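# Stand folding table by wall, park cart in yellow bay

## Task

Set the folding table upright on its feet next to the wall so that every part of it lies within the blue tape outline and none crosses it; drive the utility cart into the yellow bay so all four wheels sit fully within the yellow tape and none touches it; the coffee table must still be standing upright when the scene ends; the robot must not tip over or finish leaning; anything that stays in place only because the robot is holding it does not count.

## Robot and tools

Robot: a Hello Robot Stretch 3 with one arm. It has a two-wheel differential base (0.33 m long, 0.34 m wide) that cannot drive sideways, a lift that slides up and down a mast, and a telescoping arm that reaches out to the robot's RIGHT side. To move the gripper forward or back you drive the base. Spinning in place pivots about the point midway between the drive wheels, 0.05 m behind the front edge; with the arm in and the wrist folded the swept circle has radius 0.28 m, and an unfolded level gripper reaches beyond it. A loose object may occasionally get a short shove from outside.

Frames: the base frame sits on the floor between the drive wheels, x forward, y left, z up; hand_pose is reported in it (the point where closed fingertips meet). The odometry frame is where the base frame started. Headings are positive to the left, -3.142 to 3.142.

execute_actions takes "actions", a list run in order (an empty list just returns a result with images from head_camera, nav_camera and wrist_camera, taken when the call ends). Each action is {"robot": ..., "steps": n, "until": ...}; steps is 1 to 450 at 30 per second; {"steps": n} alone waits. "robot" is one command, a list of up to 8 commands executed in sequence, or {"stop": true}, which brakes everything and clears the queue. A command may contain:
- "base": exactly one of {"translate_m": d} (a relative drive in metres along the robot's current heading, + forward, |d| at most 1) or {"rotate_rad": d} (a relative turn in place, + counter-clockwise/left, |d| at most 3.2). Both are offsets from where the base is when that command begins.
- "joints": absolute targets by name; unnamed joints keep their targets. Ranges: lift_m 0 to 1.1 (arm height); arm_m 0 to 0.52 (extension); wrist_yaw_rad -1.345 to 4.42 (0 along the arm, positive toward the front, 3.0 folded over the base); wrist_pitch_rad -1.57 to 0.451 (negative tips fingers down); wrist_roll_rad -2.911 to 2.911; gripper_m -0.089 to 0.179 (larger is wider; the actual fingertip gap is 0.007 smaller near closed and 0.025 smaller when wide, zero below 0.007); head_pan_rad -3.953 to 1.73 (positive left, -1.57 looks along the arm); head_tilt_rad -1.53 to 0.419 (negative down).
- "contact_limits": {"arm_m": effort %} from 1 to 100, how hard the arm may press before it halts; it applies until arm_m's next command.
- In a list, {"pause_s": s} waits up to 15 s.
Base and joint motions in one command begin together and keep running after the call returns. A new command overrides at once and discards any older queue. Any out-of-range value rejects the whole call.

"until" ends an action early. {"robot": {"status": "ended"}} fires when nothing reads moving and no queue is running. Fields can be tested with comparisons such as {"lift_m": [">", 0.3]} or a status word or ["!=", "moving"]; {"any": {"status": "ended"}} fires when the first motion finishes.

zoom_image: {"camera", "region": [x0, y0, x1, y1]} in pixels from the top-left of that camera's latest image, region up to 504 by 504, for a sharper look.

Let every motion finish before calling it.

Speed: the base runs at up to 0.30 m/s and 1.9 rad/s only with lift_m under 0.30, arm_m under 0.03 and wrist_yaw_rad over 2.54; otherwise 0.10 m/s and 0.63 rad/s.

Wrist safety: fold or unfold the wrist only with lift_m in 0.32 to 0.95, wrist_pitch_rad -0.4 and roll near 0; once folded, the lift may drop to 0.25. With wrist_yaw_rad under -0.4 keep pitch at -0.5 or lower.

Gripping: command gripper_m below the object's width to grasp; open by at least 0.02 beyond the touch value to let go. Readings and "done" don't prove a hold. Over-squeezing triggers a stall guard that weakens the grip.

Result lines: base_status shows progress as (moved of goal) from wheel counts; joint_goals, joint_status, measured_speeds, motor_effort (percent, bracket = unsigned peak, with fixed per-motor bias), refusals, queue and queue_left. Status words: moving, done, off_target (blocked, may still push), contact_stop (lift or arm pushed into something and went slack), time_out, stopped, torque_fault (a wrist servo off for 10 s, limp). robot.on_its_own reports goals the robot changed, slack or off joints, efforts outside rest range, and base_tilt deviations. "refused:", "dropped:" and "replaced:" lines explain queue problems. lidar_m gives 12 distances in 30-degree sectors counter-clockwise from straight ahead (4th left, 7th behind, 10th right) at 0.17 m height, so it sees legs not tabletops. wrist_depth_mm and head_depth_mm are 7x7 grids of median depth in mm. base_odometry counts wheel turns, including slip; base_tilt gives forward/right lean in degrees.

Avoid: pushing against rigid objects with the gripper above about 0.45 m (can tip the robot), a second push after a contact_stop, driving while gripping or hooking something fixed, and snagging furniture, especially in reverse. If the base leans, undo the last move in small steps, pull the gripper free, and lower lift_m to about 0.2 if still tipped. Don't knock over the coffee table. Drops, slams and hard pushes are penalised.

Each tool is called after "Emit:" in YAML: its name, and indented under it one key for each argument.

## Session

Emit:
execute_actions:
  actions: []

Scene clock: 0.00 s.
robot.base_odometry: x=+0.000 y=+0.000 heading=+0.000 (m, m, rad; robot's odometry frame)
robot.turned_by_wheels: +0.000 (rad since the last result)
robot.turned_by_imu: +0.000 (rad since the last result)
robot.base_tilt: forward=+2.1 right=-1.4 (deg)
robot.lidar_m: 0.95 0.98 1.10 0.94 0.94 1.05 2.56 1.03 1.39 1.62 1.61 1.15
robot.head_depth_mm: 1077 1082 1086 1083 1084 1086 1081 / 1040 1043 1042 1045 1043 1047 1049 / 1006 1001 1005 1009 1008 1009 1007 / 969 971 973 974 974 975 974 / 941 943 942 941 945 943 946 / 911 910 911 911 914 913 916 / 906 901 904 903 906 906 905
robot.base_status: not_commanded
robot.joint_positions: lift_m=+0.462 arm_m=-0.002 wrist_yaw_rad=+2.950 wrist_pitch_rad=-0.509 wrist_roll_rad=-0.001 gripper_m=+0.037 head_pan_rad=+0.010 head_tilt_rad=+0.008
robot.joint_goals: lift_m=+0.462 arm_m=-0.002 wrist_yaw_rad=+2.950 wrist_pitch_rad=-0.509 wrist_roll_rad=-0.001 gripper_m=+0.037 head_pan_rad=+0.010 head_tilt_rad=+0.008
robot.joint_status: lift_m=not_commanded arm_m=not_commanded wrist_yaw_rad=not_commanded wrist_pitch_rad=not_commanded wrist_roll_rad=not_commanded gripper_m=not_commanded head_pan_rad=not_commanded head_tilt_rad=not_commanded
robot.measured_speeds: translate_m=+0.000 rotate_rad=+0.000 lift_m=+0.000 arm_m=+0.000 wrist_yaw_rad=+0.000 wrist_pitch_rad=+0.000 wrist_roll_rad=+0.000 head_pan_rad=+0.000 head_tilt_rad=+0.000
robot: refusals=0 queue=idle queue_left=0
robot.motor_effort: left_wheel=+0 right_wheel=-1 lift_m=+34 arm_m=+0 wrist_yaw_rad=+0 wrist_pitch_rad=+6 wrist_roll_rad=+0 gripper_m=+0 head_pan_rad=+0 head_tilt_rad=+1 (%)
robot.hand_pose: x=+0.0191 y=+0.0655 z=+0.4549 quat_wxyz=(+0.243, +0.697, +0.112, +0.665) (m; robot's base frame)
robot.wrist_depth_mm: - 851 937 - - - 801 / 784 - - - - - 832 / 897 - - - - - 862 / 868 - 917 908 924 965 874 / 723 735 792 778 790 805 808 / 637 651 - 662 690 694 698 / 571 569 581 592 587 611 614
pictures: head_camera (sideways: a quarter turn clockwise sets it upright), nav_camera (sideways: a quarter turn counterclockwise sets it upright), wrist_camera
Images, in order (width x height): head_camera 896x504, nav_camera 672x504, wrist_camera 644x364.

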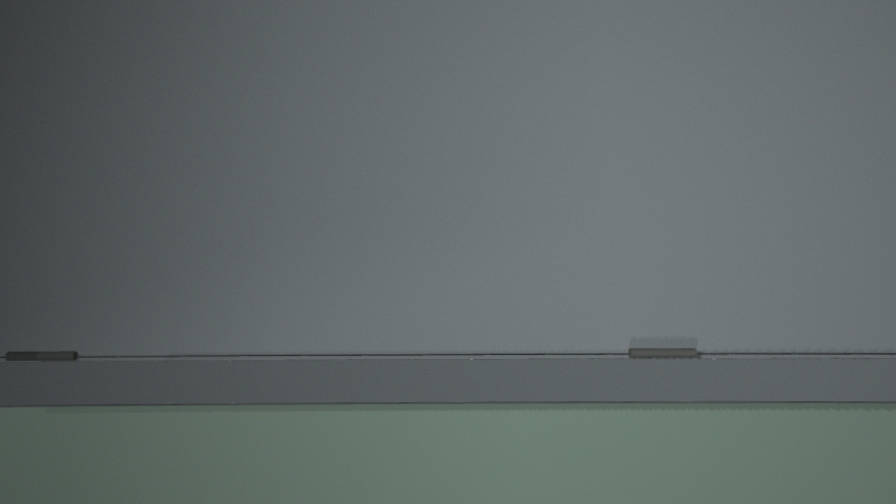

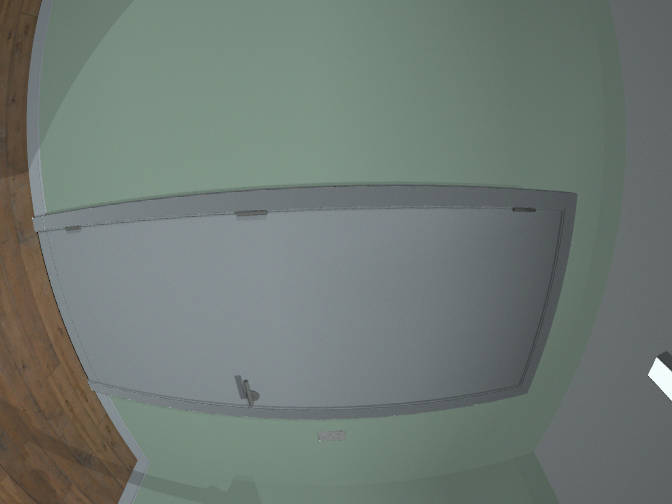

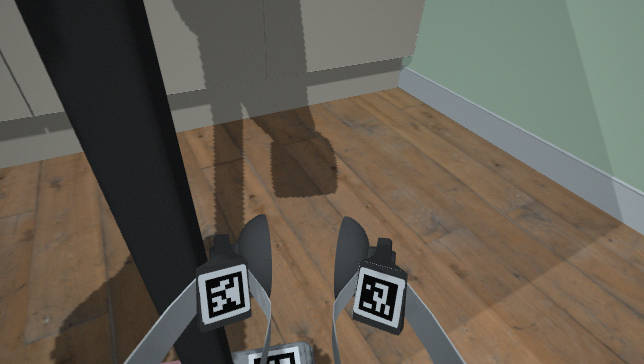

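Emit:
execute_actions:
  actions:
    - {"robot":{"joints":{"head_pan_rad":-1.8,"head_tilt_rad":-0.7}},"steps":450,"until":{"robot":{"status":"ended"}}}

Emit:
execute_actions:
  actions:
    - {"robot":{"joints":{"head_pan_rad":-3.1,"head_tilt_rad":-0.7}},"steps":450,"until":{"robot":{"status":"ended"}}}

Scene clock: 1.77 s.
robot.base_odometry: x=+0.000 y=+0.000 heading=+0.000 (m, m, rad; robot's odometry frame)
robot.turned_by_wheels: +0.000 (rad since the last result)
robot.turned_by_imu: +0.000 (rad since the last result)
robot.base_tilt: forward=+2.2 right=-1.4 (deg)
robot.lidar_m: 0.95 0.98 1.10 0.94 0.93 1.05 2.56 1.03 1.39 1.62 1.61 1.15
robot.head_depth_mm: 2003 2303 2498 2009 1637 1383 1203 / 1874 2135 2410 2025 1639 1390 1200 / 1752 1979 2276 2026 1648 1387 1203 / 1655 1853 2102 2027 1648 1398 1206 / 1561 1741 1965 2036 1654 1390 1208 / 1482 1639 1842 1974 1652 1391 1212 / 1408 1554 1725 1914 1656 1401 1217
robot.base_status: not_commanded
robot.joint_positions: lift_m=+0.462 arm_m=-0.002 wrist_yaw_rad=+2.950 wrist_pitch_rad=-0.509 wrist_roll_rad=-0.001 gripper_m=+0.037 head_pan_rad=-1.793 head_tilt_rad=-0.691
robot.joint_goals: lift_m=+0.462 arm_m=-0.002 wrist_yaw_rad=+2.950 wrist_pitch_rad=-0.509 wrist_roll_rad=-0.001 gripper_m=+0.037 head_pan_rad=-1.800 head_tilt_rad=-0.700
robot.joint_status: lift_m=not_commanded arm_m=not_commanded wrist_yaw_rad=not_commanded wrist_pitch_rad=not_commanded wrist_roll_rad=not_commanded gripper_m=not_commanded head_pan_rad=done head_tilt_rad=done
robot.measured_speeds: translate_m=+0.000 rotate_rad=+0.000 lift_m=+0.000 arm_m=+0.000 wrist_yaw_rad=+0.000 wrist_pitch_rad=+0.000 wrist_roll_rad=+0.000 head_pan_rad=+0.000 head_tilt_rad=+0.000
robot: refusals=0 queue=done queue_left=0
robot.motor_effort: left_wheel=+0(0) right_wheel=-1(1) lift_m=+34(35) arm_m=-1(0) wrist_yaw_rad=+1(0) wrist_pitch_rad=+6(6) wrist_roll_rad=+0(0) gripper_m=-1(1) head_pan_rad=-3(35) head_tilt_rad=-4(30) (%)
robot.hand_pose: x=+0.0191 y=+0.0655 z=+0.4549 quat_wxyz=(+0.243, +0.697, +0.112, +0.665) (m; robot's base frame)
robot.wrist_depth_mm: - 848 916 - - - 795 / 786 - - - - - 839 / 885 - - - - - 853 / 855 - 891 931 930 978 877 / 739 730 797 769 793 802 827 / 639 645 - 669 682 686 710 / 562 568 583 591 588 607 607
pictures: head_camera (sideways: a quarter turn clockwise sets it upright), nav_camera (sideways: a quarter turn counterclockwise sets it upright), wrist_camera
Images, in order (width x height): head_camera 896x504, nav_camera 672x504, wrist_camera 644x364.

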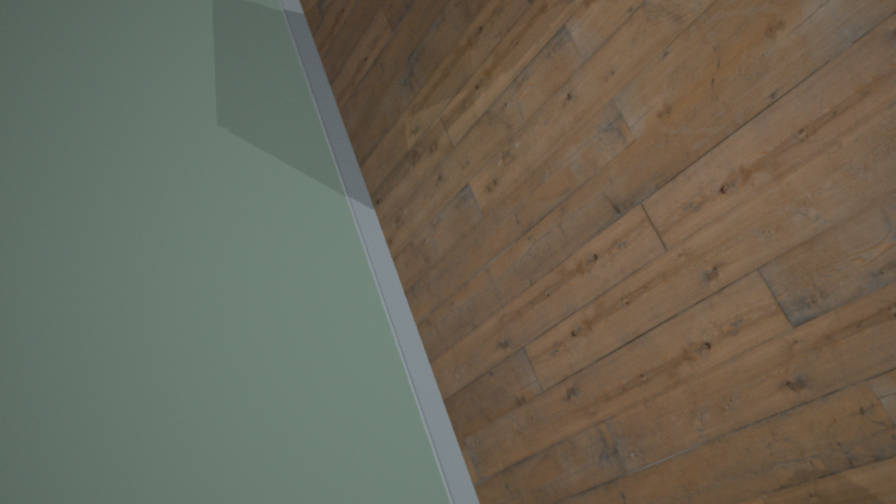

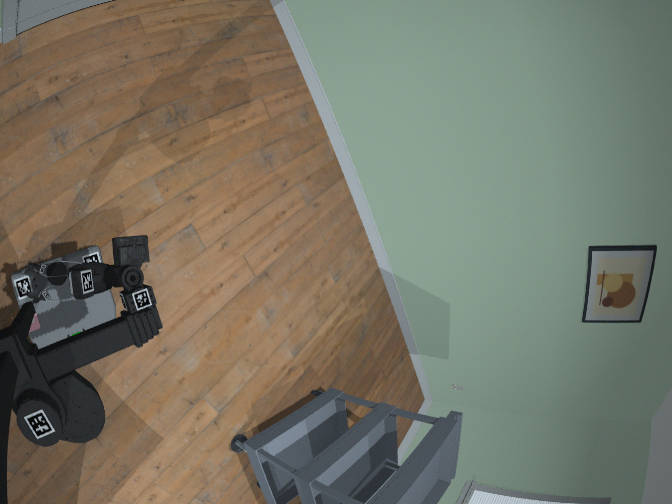

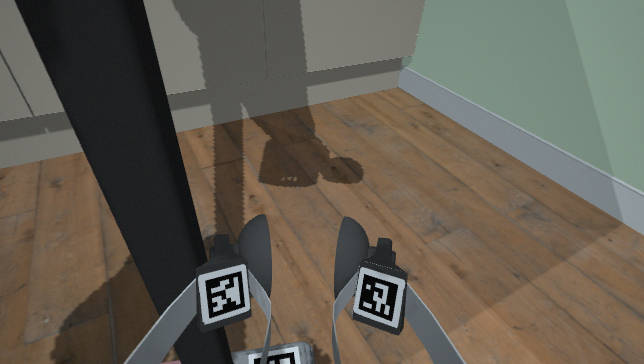

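Scene clock: 3.03 s.
robot.base_odometry: x=+0.000 y=+0.000 heading=+0.000 (m, m, rad; robot's odometry frame)
robot.turned_by_wheels: +0.000 (rad since the last result)
robot.turned_by_imu: +0.000 (rad since the last result)
robot.base_tilt: forward=+2.3 right=-1.4 (deg)
robot.lidar_m: 0.96 0.98 1.10 0.94 0.94 1.05 2.56 1.03 1.39 1.62 1.61 1.15
robot.head_depth_mm: 2666 3105 2614 2014 1644 1385 1204 / 2610 3093 2616 2013 1649 1386 1222 / 2637 2995 2618 2044 1636 1388 1231 / 2562 2877 2640 2027 1646 1396 1209 / 2520 2836 2652 2030 1654 1394 1207 / 2478 2708 2438 1807 1584 1392 1204 / 2398 1357 1574 1333 1538 1396 1215
robot.base_status: not_commanded
robot.joint_positions: lift_m=+0.462 arm_m=-0.002 wrist_yaw_rad=+2.950 wrist_pitch_rad=-0.509 wrist_roll_rad=-0.001 gripper_m=+0.037 head_pan_rad=-3.093 head_tilt_rad=-0.691
robot.joint_goals: lift_m=+0.462 arm_m=-0.002 wrist_yaw_rad=+2.950 wrist_pitch_rad=-0.509 wrist_roll_rad=-0.001 gripper_m=+0.037 head_pan_rad=-3.100 head_tilt_rad=-0.700
robot.joint_status: lift_m=not_commanded arm_m=not_commanded wrist_yaw_rad=not_commanded wrist_pitch_rad=not_commanded wrist_roll_rad=not_commanded gripper_m=not_commanded head_pan_rad=done head_tilt_rad=done
robot.measured_speeds: translate_m=+0.000 rotate_rad=+0.000 lift_m=+0.000 arm_m=+0.000 wrist_yaw_rad=+0.000 wrist_pitch_rad=+0.000 wrist_roll_rad=+0.000 head_pan_rad=+0.000 head_tilt_rad=+0.000
robot: refusals=0 queue=done queue_left=0
robot.motor_effort: left_wheel=+0(0) right_wheel=-1(1) lift_m=+34(34) arm_m=+0(0) wrist_yaw_rad=+0(0) wrist_pitch_rad=+6(6) wrist_roll_rad=+0(0) gripper_m=+0(1) head_pan_rad=-4(33) head_tilt_rad=-4(5) (%)
robot.hand_pose: x=+0.0191 y=+0.0655 z=+0.4549 quat_wxyz=(+0.243, +0.697, +0.112, +0.665) (m; robot's base frame)
robot.wrist_depth_mm: - 836 900 - - - 801 / 781 - - - - - 818 / 899 - - - - - 861 / 874 - 877 918 939 966 891 / 733 724 794 772 793 803 818 / 643 644 - 673 683 696 704 / 568 577 578 584 593 606 617
pictures: head_camera (sideways: a quarter turn clockwise sets it upright), nav_camera (sideways: a quarter turn counterclockwise sets it upright), wrist_camera
Images, in order (width x height): head_camera 896x504, nav_camera 672x504, wrist_camera 644x364.

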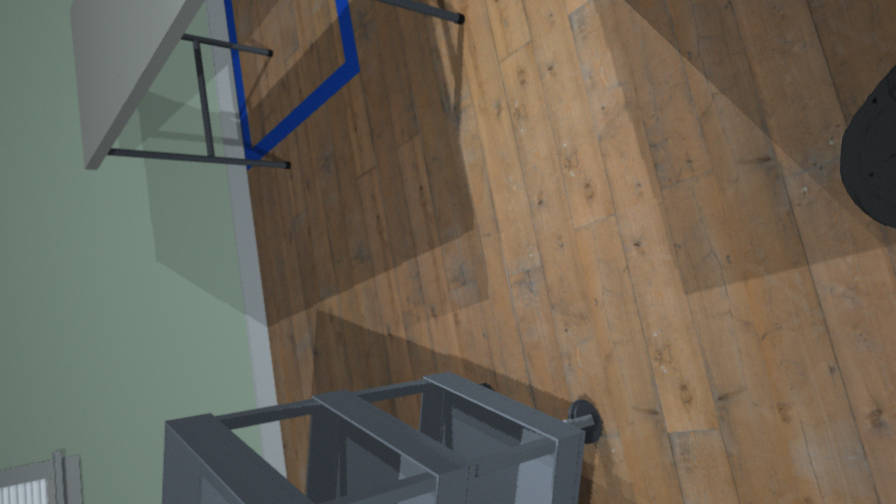

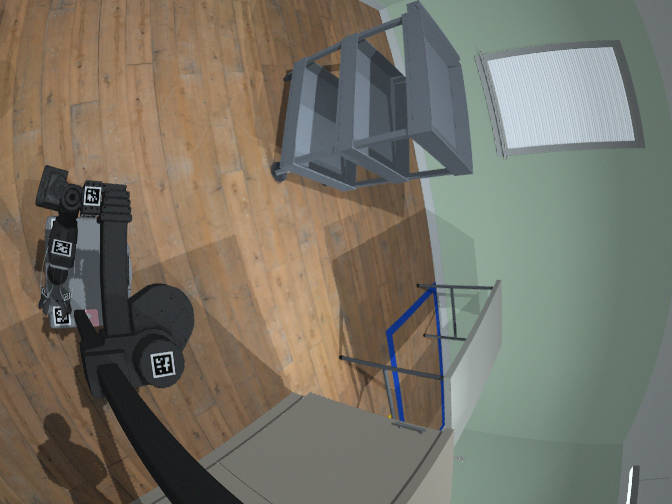

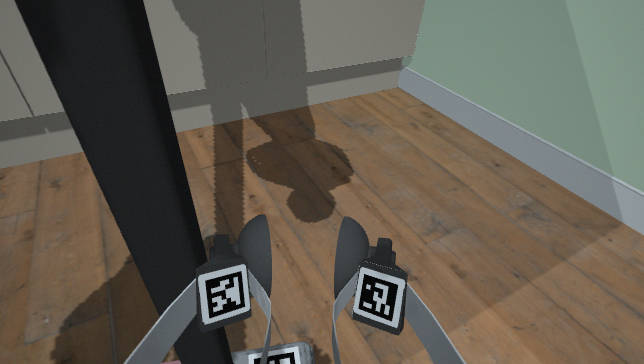

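Emit:
execute_actions:
  actions:
    - {"robot":[{"joints":{"wrist_pitch_rad":-0.4,"lift_m":0.25,"head_pan_rad":-0.6,"head_tilt_rad":-0.8}},{"base":{"rotate_rad":3.1}},{"base":{"translate_m":1.0}},{"base":{"translate_m":0.25}}],"steps":450,"until":{"robot":{"status":"ended"}}}

Scene clock: 17.40 s.
robot.base_odometry: x=-1.249 y=+0.052 heading=+3.100 (m, m, rad; robot's odometry frame)
robot.turned_by_wheels: +3.100 (rad since the last result)
robot.turned_by_imu: +3.160 (rad since the last result)
robot.base_tilt: forward=+2.2 right=-1.4 (deg)
robot.lidar_m: 1.31 1.60 1.77 0.46 0.48 2.26 2.17 1.21 0.62 0.61 0.58 1.97
robot.head_depth_mm: 2532 2698 924 752 1427 1316 1159 / 2678 1198 925 773 1520 1317 1163 / 2837 1203 931 821 1524 1317 1163 / 2529 1204 932 1729 1533 1322 1166 / 2242 1211 934 1810 1536 1318 1164 / 1946 1217 1004 1820 1524 1326 1168 / 1786 1217 1043 1828 1538 1329 1170
robot.base_status: done (translate_m +0.2500 of +0.2500)
robot.joint_positions: lift_m=+0.250 arm_m=-0.002 wrist_yaw_rad=+2.950 wrist_pitch_rad=-0.419 wrist_roll_rad=-0.001 gripper_m=+0.037 head_pan_rad=-0.607 head_tilt_rad=-0.791
robot.joint_goals: lift_m=+0.250 arm_m=-0.002 wrist_yaw_rad=+2.950 wrist_pitch_rad=-0.400 wrist_roll_rad=-0.001 gripper_m=+0.037 head_pan_rad=-0.600 head_tilt_rad=-0.800
robot.joint_status: lift_m=done arm_m=not_commanded wrist_yaw_rad=not_commanded wrist_pitch_rad=done wrist_roll_rad=not_commanded gripper_m=not_commanded head_pan_rad=done head_tilt_rad=done
robot.measured_speeds: translate_m=+0.000 rotate_rad=+0.000 lift_m=+0.000 arm_m=+0.000 wrist_yaw_rad=+0.000 wrist_pitch_rad=+0.000 wrist_roll_rad=+0.000 head_pan_rad=+0.000 head_tilt_rad=+0.000
robot: refusals=0 queue=done queue_left=0
robot.motor_effort: left_wheel=-2(7) right_wheel=+2(10) lift_m=+23(33) arm_m=-1(1) wrist_yaw_rad=+0(0) wrist_pitch_rad=+8(10) wrist_roll_rad=+1(0) gripper_m=+0(0) head_pan_rad=+3(33) head_tilt_rad=-4(12) (%)
robot.hand_pose: x=+0.0215 y=+0.0776 z=+0.2629 quat_wxyz=(+0.213, +0.702, +0.080, +0.675) (m; robot's base frame)
robot.wrist_depth_mm: - 964 - - - - - / 464 707 740 828 - - - / 491 - 525 631 892 932 958 / 621 - 671 650 696 719 731 / 526 - 565 564 567 579 592 / 462 - - - 484 480 493 / - - - 410 407 419 425
pictures: head_camera (sideways: a quarter turn clockwise sets it upright), nav_camera (sideways: a quarter turn counterclockwise sets it upright), wrist_camera
Images, in order (width x height): head_camera 896x504, nav_camera 672x504, wrist_camera 644x364.

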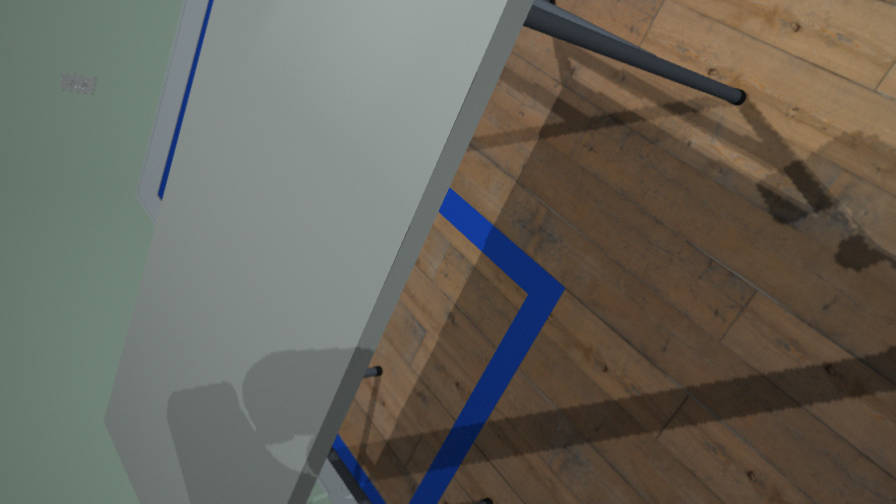

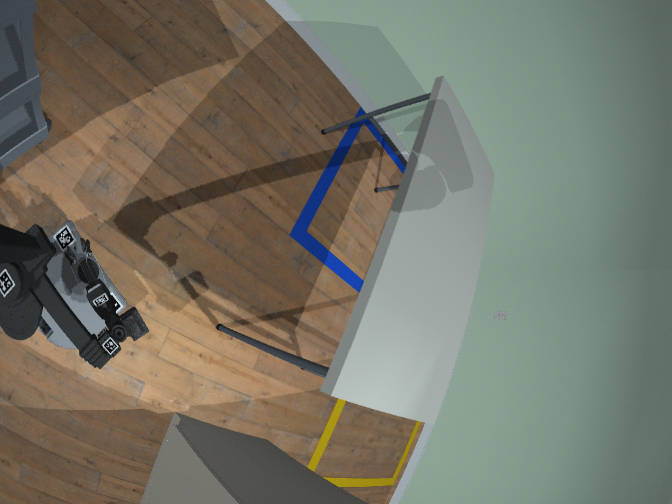

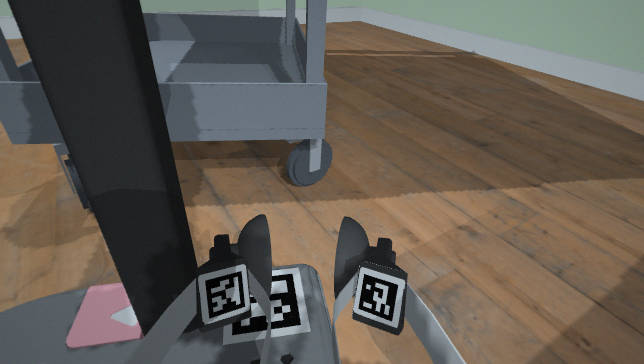

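Emit:
execute_actions:
  actions:
    - {"robot":{"joints":{"head_pan_rad":-1.25,"head_tilt_rad":-0.6}},"steps":450,"until":{"robot":{"status":"ended"}}}

Emit:
execute_actions:
  actions:
    - {"robot":{"joints":{"head_pan_rad":0.9,"head_tilt_rad":-0.7}},"steps":450,"until":{"robot":{"status":"ended"}}}

Scene clock: 19.70 s.
robot.base_odometry: x=-1.249 y=+0.052 heading=+3.100 (m, m, rad; robot's odometry frame)
robot.turned_by_wheels: +0.000 (rad since the last result)
robot.turned_by_imu: +0.001 (rad since the last result)
robot.base_tilt: forward=+2.2 right=-1.3 (deg)
robot.lidar_m: 1.31 1.60 1.77 0.46 0.48 2.26 2.17 1.21 0.62 0.61 0.58 1.97
robot.head_depth_mm: 2405 2653 1012 1021 1038 1056 1142 / 2393 2667 2861 2259 1627 1433 1249 / 2375 2649 2860 2264 1781 1470 1251 / 2370 2643 2880 2261 1770 1473 1251 / 2389 2640 2880 960 779 1406 1229 / 2372 2634 2841 961 778 1477 1261 / 2395 2633 2832 964 758 1478 1257
robot.base_status: done (translate_m +0.2500 of +0.2500)
robot.joint_positions: lift_m=+0.250 arm_m=-0.002 wrist_yaw_rad=+2.950 wrist_pitch_rad=-0.419 wrist_roll_rad=-0.001 gripper_m=+0.037 head_pan_rad=-1.243 head_tilt_rad=-0.606
robot.joint_goals: lift_m=+0.250 arm_m=-0.002 wrist_yaw_rad=+2.950 wrist_pitch_rad=-0.400 wrist_roll_rad=-0.001 gripper_m=+0.037 head_pan_rad=-1.250 head_tilt_rad=-0.600
robot.joint_status: lift_m=done arm_m=not_commanded wrist_yaw_rad=not_commanded wrist_pitch_rad=done wrist_roll_rad=not_commanded gripper_m=not_commanded head_pan_rad=done head_tilt_rad=done
robot.measured_speeds: translate_m=+0.000 rotate_rad=+0.000 lift_m=+0.000 arm_m=+0.000 wrist_yaw_rad=+0.000 wrist_pitch_rad=+0.000 wrist_roll_rad=+0.000 head_pan_rad=+0.000 head_tilt_rad=+0.000
robot: refusals=0 queue=done queue_left=0
robot.motor_effort: left_wheel=-2(2) right_wheel=+2(2) lift_m=+23(23) arm_m=-1(1) wrist_yaw_rad=+0(0) wrist_pitch_rad=+8(9) wrist_roll_rad=+0(0) gripper_m=+0(0) head_pan_rad=-4(33) head_tilt_rad=+2(15) (%)
robot.hand_pose: x=+0.0215 y=+0.0776 z=+0.2629 quat_wxyz=(+0.213, +0.702, +0.080, +0.675) (m; robot's base frame)
robot.wrist_depth_mm: - 954 - - - - - / 462 709 721 812 - - - / 488 - 526 629 894 932 962 / 628 - 660 645 691 712 749 / 521 - 568 554 564 574 586 / 459 - - - 479 484 500 / - - - 411 405 423 423
pictures: head_camera (sideways: a quarter turn clockwise sets it upright), nav_camera (sideways: a quarter turn counterclockwise sets it upright), wrist_camera
Images, in order (width x height): head_camera 896x504, nav_camera 672x504, wrist_camera 644x364.

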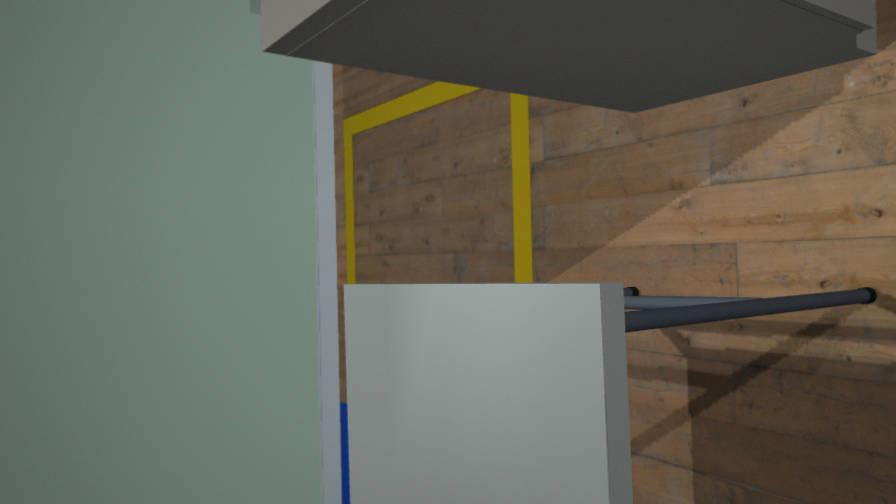

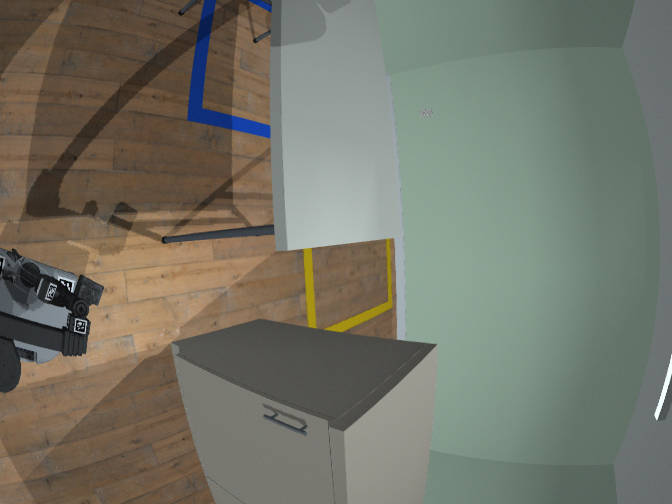

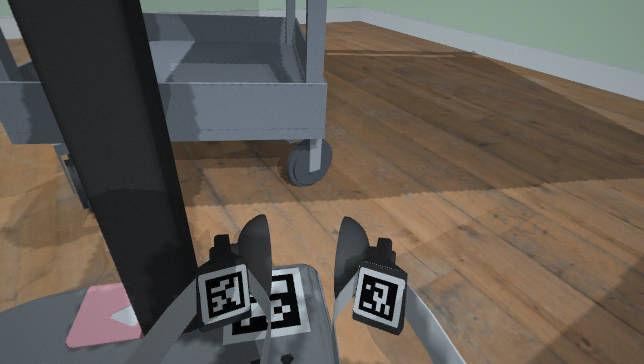

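Scene clock: 21.37 s.
robot.base_odometry: x=-1.249 y=+0.052 heading=+3.100 (m, m, rad; robot's odometry frame)
robot.turned_by_wheels: +0.000 (rad since the last result)
robot.turned_by_imu: +0.000 (rad since the last result)
robot.base_tilt: forward=+2.2 right=-1.4 (deg)
robot.lidar_m: 1.31 1.60 1.77 0.46 0.48 2.26 2.17 1.21 0.62 0.61 0.58 1.97
robot.head_depth_mm: 1386 1533 1731 1897 1635 1384 1197 / 1458 1636 1819 1961 1637 1389 1197 / 1545 1736 1964 2023 1641 1391 1201 / 1637 1850 2105 2052 1645 1395 1205 / 1736 1978 2288 2026 1651 1390 1209 / 1852 2114 2412 2040 1661 1393 1086 / 1974 2310 2549 2059 1611 844 1028
robot.base_status: done (translate_m +0.2500 of +0.2500)
robot.joint_positions: lift_m=+0.250 arm_m=-0.002 wrist_yaw_rad=+2.950 wrist_pitch_rad=-0.419 wrist_roll_rad=-0.001 gripper_m=+0.037 head_pan_rad=+0.893 head_tilt_rad=-0.691
robot.joint_goals: lift_m=+0.250 arm_m=-0.002 wrist_yaw_rad=+2.950 wrist_pitch_rad=-0.400 wrist_roll_rad=-0.001 gripper_m=+0.037 head_pan_rad=+0.900 head_tilt_rad=-0.700
robot.joint_status: lift_m=done arm_m=not_commanded wrist_yaw_rad=not_commanded wrist_pitch_rad=done wrist_roll_rad=not_commanded gripper_m=not_commanded head_pan_rad=done head_tilt_rad=done
robot.measured_speeds: translate_m=+0.000 rotate_rad=+0.000 lift_m=+0.000 arm_m=+0.000 wrist_yaw_rad=+0.000 wrist_pitch_rad=+0.000 wrist_roll_rad=+0.000 head_pan_rad=+0.000 head_tilt_rad=+0.000
robot: refusals=0 queue=done queue_left=0
robot.motor_effort: left_wheel=-2(2) right_wheel=+2(2) lift_m=+23(23) arm_m=-1(1) wrist_yaw_rad=+0(0) wrist_pitch_rad=+9(8) wrist_roll_rad=+0(1) gripper_m=+0(0) head_pan_rad=+3(34) head_tilt_rad=-4(13) (%)
robot.hand_pose: x=+0.0215 y=+0.0776 z=+0.2629 quat_wxyz=(+0.213, +0.702, +0.080, +0.675) (m; robot's base frame)
robot.wrist_depth_mm: - 961 - - - - - / 464 696 722 821 - - - / 485 - 525 627 903 930 971 / 621 - 654 656 696 716 725 / 523 - 574 563 569 578 596 / 459 - - - 479 492 493 / - - - 408 407 418 423
pictures: head_camera (sideways: a quarter turn clockwise sets it upright), nav_camera (sideways: a quarter turn counterclockwise sets it upright), wrist_camera
Images, in order (width x height): head_camera 896x504, nav_camera 672x504, wrist_camera 644x364.

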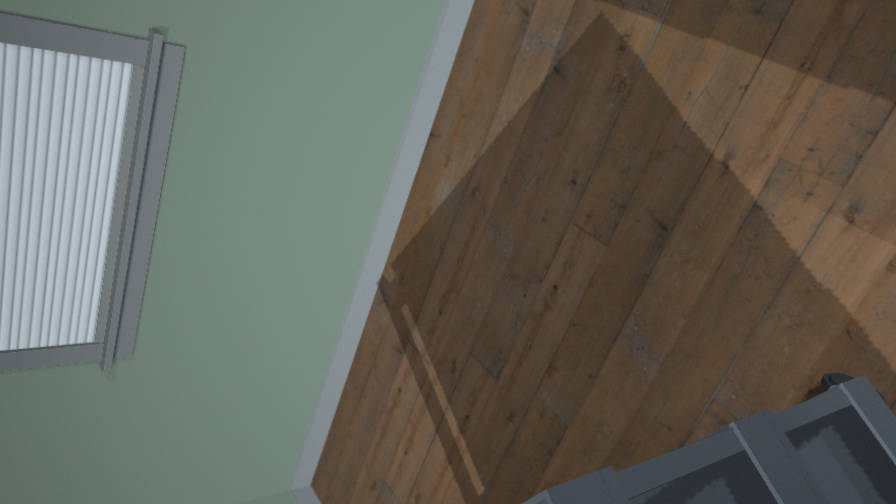

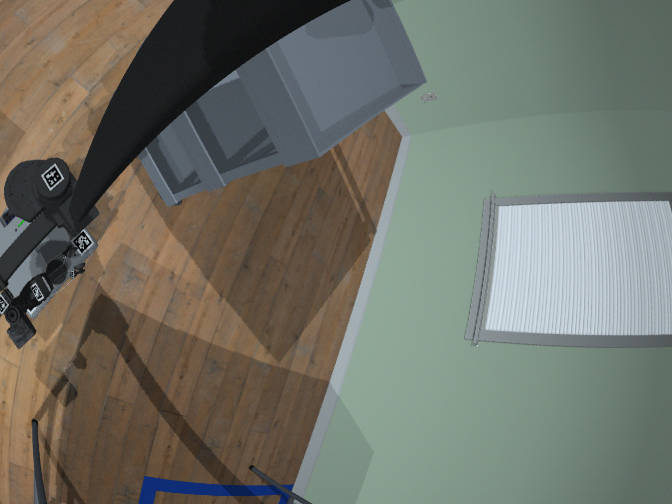

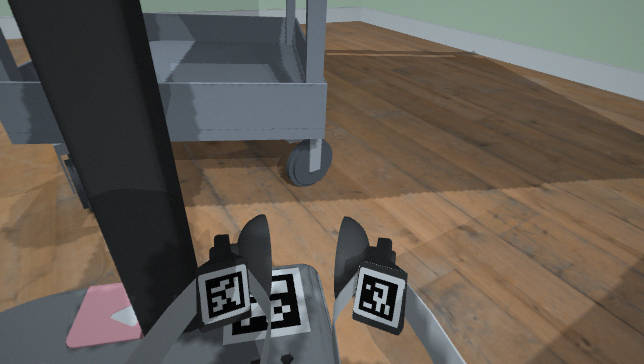

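Emit:
execute_actions:
  actions:
    - {"robot":[{"base":{"rotate_rad":-1.16},"joints":{"head_pan_rad":0.0,"head_tilt_rad":-1.2}},{"base":{"translate_m":0.42}}],"steps":450,"until":{"robot":{"status":"ended"}}}

Scene clock: 28.10 s.
robot.base_odometry: x=-1.401 y=+0.444 heading=+1.940 (m, m, rad; robot's odometry frame)
robot.turned_by_wheels: -1.160 (rad since the last result)
robot.turned_by_imu: -1.175 (rad since the last result)
robot.base_tilt: forward=+2.3 right=-1.4 (deg)
robot.lidar_m: 0.16 0.16 1.61 1.17 1.67 0.84 0.85 2.60 2.22 0.37 0.38 0.55
robot.head_depth_mm: 1760 1618 1486 1287 1243 1185 1121 / 1768 1625 1486 1375 1277 1213 - / 1781 1617 1485 1374 1279 1222 - / 741 677 622 573 1125 1217 - / 733 669 614 568 540 1229 - / 734 671 618 570 542 1202 - / 735 673 616 571 547 1208 1141
robot.base_status: done (translate_m +0.4200 of +0.4200)
robot.joint_positions: lift_m=+0.250 arm_m=-0.002 wrist_yaw_rad=+2.950 wrist_pitch_rad=-0.419 wrist_roll_rad=-0.001 gripper_m=+0.037 head_pan_rad=+0.007 head_tilt_rad=-1.186
robot.joint_goals: lift_m=+0.250 arm_m=-0.002 wrist_yaw_rad=+2.950 wrist_pitch_rad=-0.400 wrist_roll_rad=-0.001 gripper_m=+0.037 head_pan_rad=+0.000 head_tilt_rad=-1.200
robot.joint_status: lift_m=done arm_m=not_commanded wrist_yaw_rad=not_commanded wrist_pitch_rad=done wrist_roll_rad=not_commanded gripper_m=not_commanded head_pan_rad=done head_tilt_rad=done
robot.measured_speeds: translate_m=+0.000 rotate_rad=+0.000 lift_m=+0.000 arm_m=+0.000 wrist_yaw_rad=+0.000 wrist_pitch_rad=+0.000 wrist_roll_rad=+0.000 head_pan_rad=+0.000 head_tilt_rad=+0.000
robot: refusals=0 queue=done queue_left=0
robot.motor_effort: left_wheel=+1(8) right_wheel=-4(9) lift_m=+23(23) arm_m=-1(1) wrist_yaw_rad=+0(0) wrist_pitch_rad=+9(9) wrist_roll_rad=+0(0) gripper_m=-1(1) head_pan_rad=-3(34) head_tilt_rad=-6(27) (%)
robot.hand_pose: x=+0.0215 y=+0.0776 z=+0.2629 quat_wxyz=(+0.213, +0.702, +0.080, +0.675) (m; robot's base frame)
robot.wrist_depth_mm: - - - - - - - / - - - - - - - / 793 - 850 883 890 928 943 / 638 - 670 683 692 716 720 / 525 - 569 563 568 587 544 / 466 - - - 479 486 169 / - - - 406 406 416 193
pictures: head_camera (sideways: a quarter turn clockwise sets it upright), nav_camera (sideways: a quarter turn counterclockwise sets it upright), wrist_camera
Images, in order (width x height): head_camera 896x504, nav_camera 672x504, wrist_camera 644x364.

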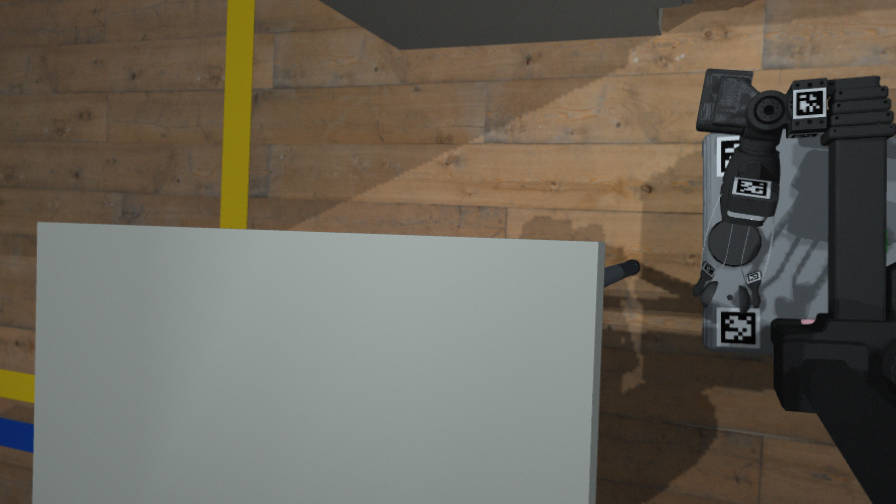

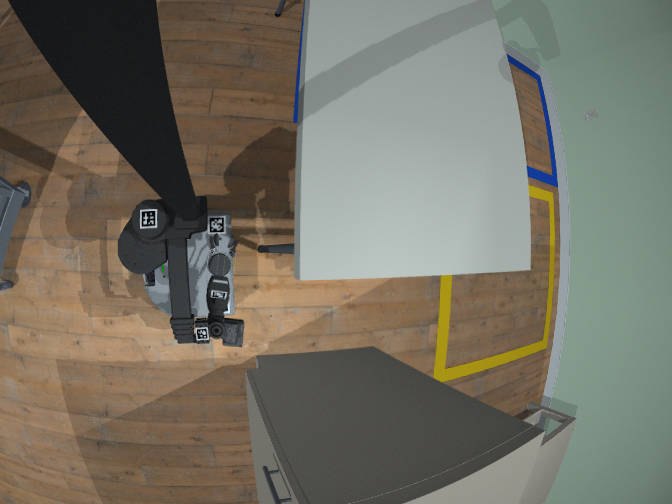

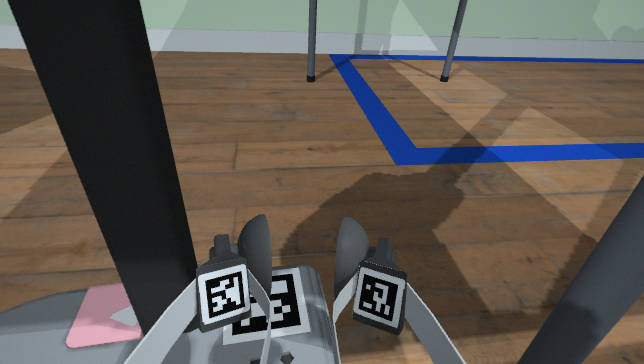

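Emit:
execute_actions:
  actions:
    - {"robot":[{"joints":{"wrist_yaw_rad":3.15,"gripper_m":0.0}},{"base":{"translate_m":0.085}},{"base":{"translate_m":0.03}},{"base":{"translate_m":0.35}}],"steps":450,"until":{"robot":{"status":"ended"}}}

Scene clock: 35.40 s.
robot.base_odometry: x=-1.568 y=+0.877 heading=+1.940 (m, m, rad; robot's odometry frame)
robot.turned_by_wheels: +0.000 (rad since the last result)
robot.turned_by_imu: +0.004 (rad since the last result)
robot.base_tilt: forward=+2.3 right=-1.3 (deg)
robot.lidar_m: 0.57 0.57 1.58 1.13 1.64 1.51 1.28 0.52 0.40 0.39 0.41 1.86
robot.head_depth_mm: 1770 1616 1480 1373 1278 1183 1119 / 1778 1615 1485 1378 1275 1214 - / 1770 1623 1488 1381 1284 1223 - / 1779 1631 1500 1379 1255 498 - / 1784 1622 631 568 529 494 - / 1797 670 617 571 529 495 - / 1789 672 618 571 531 496 1134
robot.base_status: done (translate_m +0.3500 of +0.3500)
robot.joint_positions: lift_m=+0.250 arm_m=-0.002 wrist_yaw_rad=+3.149 wrist_pitch_rad=-0.419 wrist_roll_rad=-0.001 gripper_m=+0.000 head_pan_rad=+0.007 head_tilt_rad=-1.186
robot.joint_goals: lift_m=+0.250 arm_m=-0.002 wrist_yaw_rad=+3.150 wrist_pitch_rad=-0.400 wrist_roll_rad=-0.001 gripper_m=+0.000 head_pan_rad=+0.000 head_tilt_rad=-1.200
robot.joint_status: lift_m=done arm_m=not_commanded wrist_yaw_rad=done wrist_pitch_rad=done wrist_roll_rad=not_commanded gripper_m=done head_pan_rad=done head_tilt_rad=done
robot.measured_speeds: translate_m=+0.000 rotate_rad=+0.000 lift_m=+0.000 arm_m=+0.000 wrist_yaw_rad=+0.000 wrist_pitch_rad=+0.000 wrist_roll_rad=+0.000 head_pan_rad=+0.000 head_tilt_rad=+0.000
robot: refusals=0 queue=done queue_left=0
robot.motor_effort: left_wheel=+2(12) right_wheel=-2(8) lift_m=+24(23) arm_m=-1(1) wrist_yaw_rad=+1(3) wrist_pitch_rad=+8(8) wrist_roll_rad=+1(1) gripper_m=-2(80) head_pan_rad=-3(2) head_tilt_rad=-5(6) (%)
robot.hand_pose: x=-0.0228 y=+0.0817 z=+0.2629 quat_wxyz=(+0.145, +0.690, +0.150, +0.693) (m; robot's base frame)
robot.wrist_depth_mm: - - - - - - - / - - - - - - - / 804 832 - 880 898 927 88 / 640 651 - 677 691 712 90 / 522 537 548 591 572 560 96 / 461 - - - 482 126 111 / - - - - 421 129 414
pictures: head_camera (sideways: a quarter turn clockwise sets it upright), nav_camera (sideways: a quarter turn counterclockwise sets it upright), wrist_camera
Images, in order (width x height): head_camera 896x504, nav_camera 672x504, wrist_camera 644x364.

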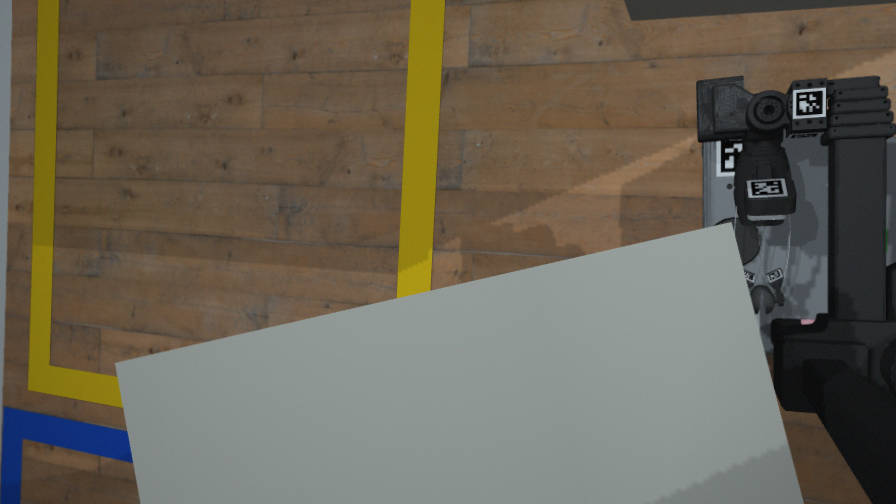

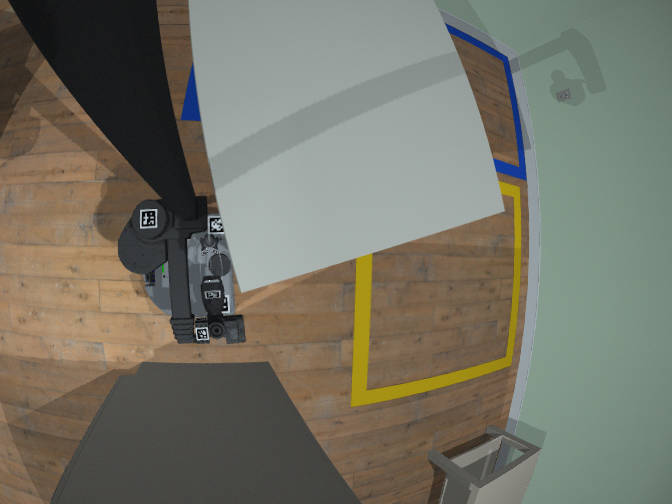

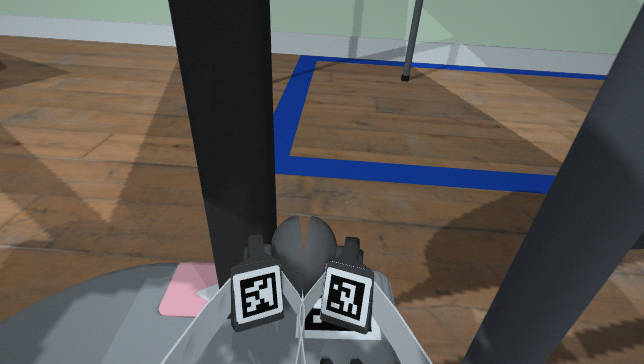

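Emit:
execute_actions:
  actions:
    - {"robot":[{"base":{"rotate_rad":0.4}},{"base":{"translate_m":0.35}},{"base":{"rotate_rad":0.3}},{"base":{"translate_m":0.3}}],"steps":450,"until":{"robot":{"status":"ended"}}}

Scene clock: 43.77 s.
robot.base_odometry: x=-2.075 y=+1.273 heading=+2.640 (m, m, rad; robot's odometry frame)
robot.turned_by_wheels: +0.700 (rad since the last result)
robot.turned_by_imu: +0.715 (rad since the last result)
robot.base_tilt: forward=+2.2 right=-1.3 (deg)
robot.lidar_m: 0.57 1.18 1.14 0.99 2.28 1.80 0.88 0.83 1.54 1.51 1.29 1.29
robot.head_depth_mm: 1497 1593 1480 1376 1248 505 1128 / 1609 672 610 565 526 496 - / 1734 665 611 567 526 495 - / 1745 667 613 567 527 495 - / 1639 667 615 568 529 497 - / 1478 670 616 568 529 499 - / 1354 671 618 570 531 500 1140
robot.base_status: done (translate_m +0.3000 of +0.3000)
robot.joint_positions: lift_m=+0.250 arm_m=-0.002 wrist_yaw_rad=+3.149 wrist_pitch_rad=-0.418 wrist_roll_rad=-0.001 gripper_m=+0.000 head_pan_rad=+0.006 head_tilt_rad=-1.187
robot.joint_goals: lift_m=+0.250 arm_m=-0.002 wrist_yaw_rad=+3.150 wrist_pitch_rad=-0.400 wrist_roll_rad=-0.001 gripper_m=+0.000 head_pan_rad=+0.000 head_tilt_rad=-1.200
robot.joint_status: lift_m=done arm_m=not_commanded wrist_yaw_rad=done wrist_pitch_rad=done wrist_roll_rad=not_commanded gripper_m=done head_pan_rad=done head_tilt_rad=done
robot.measured_speeds: translate_m=+0.000 rotate_rad=+0.000 lift_m=+0.000 arm_m=+0.000 wrist_yaw_rad=+0.000 wrist_pitch_rad=+0.000 wrist_roll_rad=+0.000 head_pan_rad=+0.000 head_tilt_rad=+0.000
robot: refusals=0 queue=done queue_left=0
robot.motor_effort: left_wheel=-1(15) right_wheel=+7(34) lift_m=+24(24) arm_m=-1(1) wrist_yaw_rad=+1(1) wrist_pitch_rad=+8(8) wrist_roll_rad=+0(1) gripper_m=-2(2) head_pan_rad=-3(3) head_tilt_rad=-5(5) (%)
robot.hand_pose: x=-0.0229 y=+0.0817 z=+0.2630 quat_wxyz=(+0.144, +0.690, +0.150, +0.693) (m; robot's base frame)
robot.wrist_depth_mm: - - - - - - 918 / - - - - - - 943 / 805 831 - 889 902 955 924 / 636 658 - 672 699 710 741 / 526 534 542 586 560 585 590 / 460 - - - 476 484 497 / - - - - 423 417 425
pictures: head_camera (sideways: a quarter turn clockwise sets it upright), nav_camera (sideways: a quarter turn counterclockwise sets it upright), wrist_camera
Images, in order (width x height): head_camera 896x504, nav_camera 672x504, wrist_camera 644x364.

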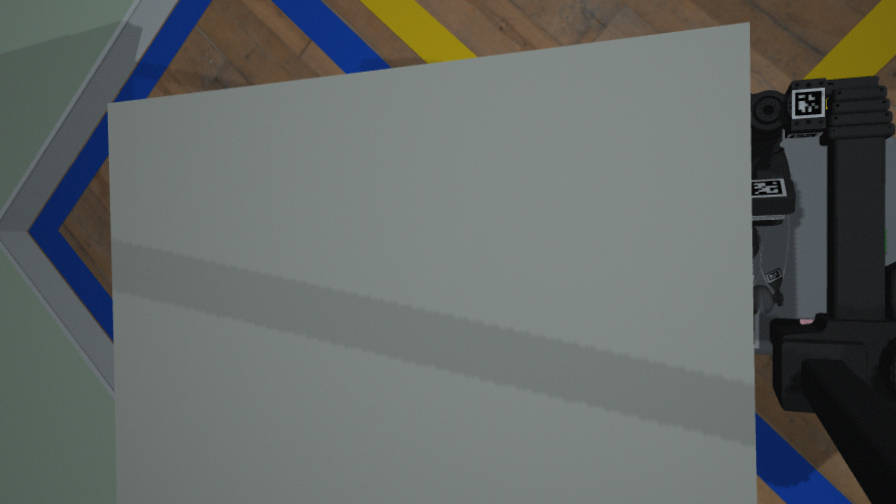

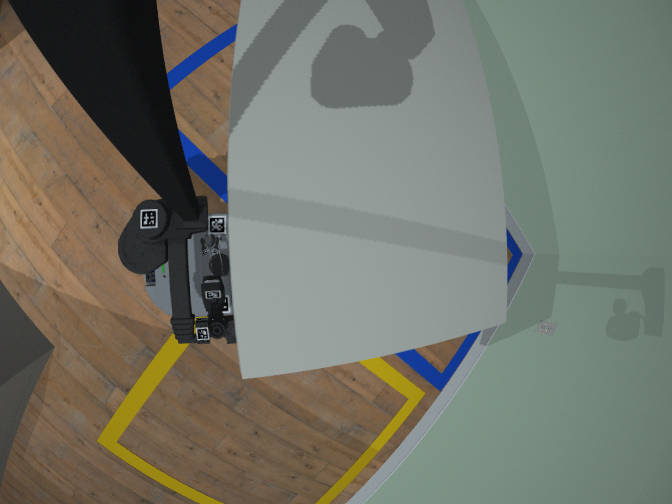

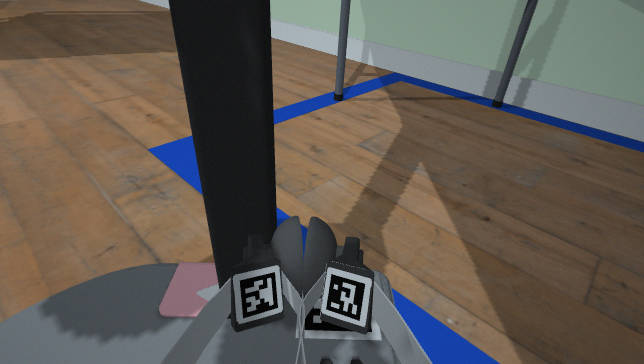

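Emit:
execute_actions:
  actions:
    - {"robot":[{"base":{"translate_m":-0.38}},{"base":{"rotate_rad":-0.83}},{"base":{"translate_m":0.33}},{"base":{"rotate_rad":1.15}}],"steps":450,"until":{"robot":{"status":"ended"}}}

Scene clock: 54.67 s.
robot.base_odometry: x=-1.820 y=+1.411 heading=+2.960 (m, m, rad; robot's odometry frame)
robot.turned_by_wheels: +0.320 (rad since the last result)
robot.turned_by_imu: +0.327 (rad since the last result)
robot.base_tilt: forward=+2.2 right=-1.4 (deg)
robot.lidar_m: 0.25 0.25 1.54 2.17 3.54 0.64 0.61 1.75 1.26 1.27 1.23 1.30
robot.head_depth_mm: 1721 1610 1473 1374 1271 1193 1119 / 1726 1611 1486 1375 1272 1215 - / 730 682 1459 1375 1280 1220 - / 730 666 613 984 1278 1221 - / 732 668 613 569 1280 1224 - / 733 669 615 580 1286 1199 - / 734 672 616 589 1294 1206 1144
robot.base_status: done (rotate_rad +1.1499 of +1.1500)
robot.joint_positions: lift_m=+0.250 arm_m=-0.002 wrist_yaw_rad=+3.149 wrist_pitch_rad=-0.418 wrist_roll_rad=-0.001 gripper_m=+0.000 head_pan_rad=+0.006 head_tilt_rad=-1.187
robot.joint_goals: lift_m=+0.250 arm_m=-0.002 wrist_yaw_rad=+3.150 wrist_pitch_rad=-0.400 wrist_roll_rad=-0.001 gripper_m=+0.000 head_pan_rad=+0.000 head_tilt_rad=-1.200
robot.joint_status: lift_m=done arm_m=not_commanded wrist_yaw_rad=done wrist_pitch_rad=done wrist_roll_rad=not_commanded gripper_m=done head_pan_rad=done head_tilt_rad=done
robot.measured_speeds: translate_m=+0.000 rotate_rad=+0.000 lift_m=+0.000 arm_m=+0.000 wrist_yaw_rad=+0.000 wrist_pitch_rad=+0.000 wrist_roll_rad=+0.000 head_pan_rad=+0.000 head_tilt_rad=+0.000
robot: refusals=0 queue=done queue_left=0
robot.motor_effort: left_wheel=-2(7) right_wheel=+2(7) lift_m=+23(24) arm_m=-1(1) wrist_yaw_rad=+0(1) wrist_pitch_rad=+8(9) wrist_roll_rad=+0(0) gripper_m=-2(3) head_pan_rad=-3(2) head_tilt_rad=-5(5) (%)
robot.hand_pose: x=-0.0229 y=+0.0817 z=+0.2630 quat_wxyz=(+0.144, +0.690, +0.150, +0.693) (m; robot's base frame)
robot.wrist_depth_mm: - - - - - - - / - - - - - - - / 812 828 - 881 905 921 959 / 641 650 - 676 704 723 730 / 526 538 544 584 570 584 587 / 462 - - - 484 487 492 / - - - - 418 419 425
pictures: head_camera (sideways: a quarter turn clockwise sets it upright), nav_camera (sideways: a quarter turn counterclockwise sets it upright), wrist_camera
Images, in order (width x height): head_camera 896x504, nav_camera 672x504, wrist_camera 644x364.

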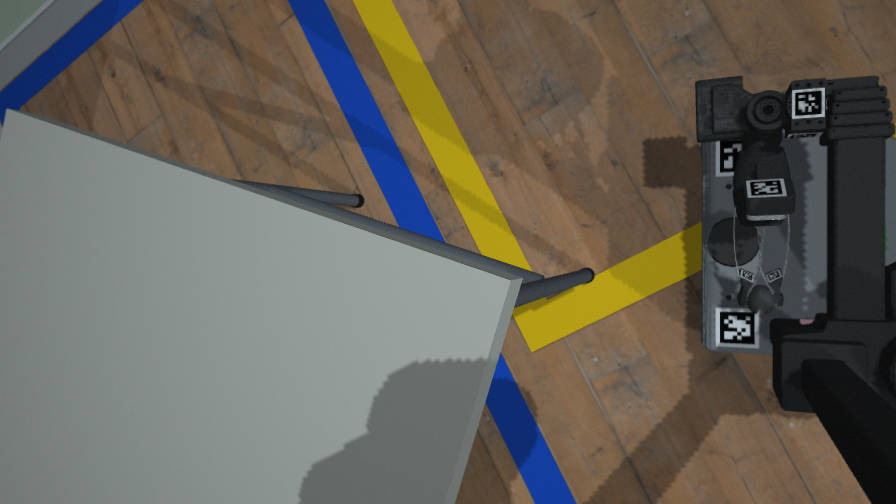

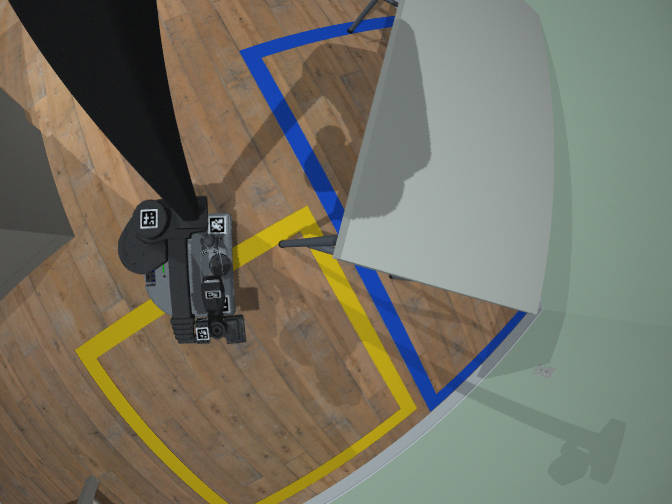

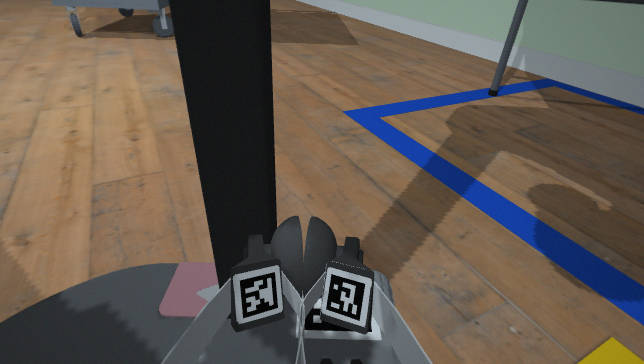

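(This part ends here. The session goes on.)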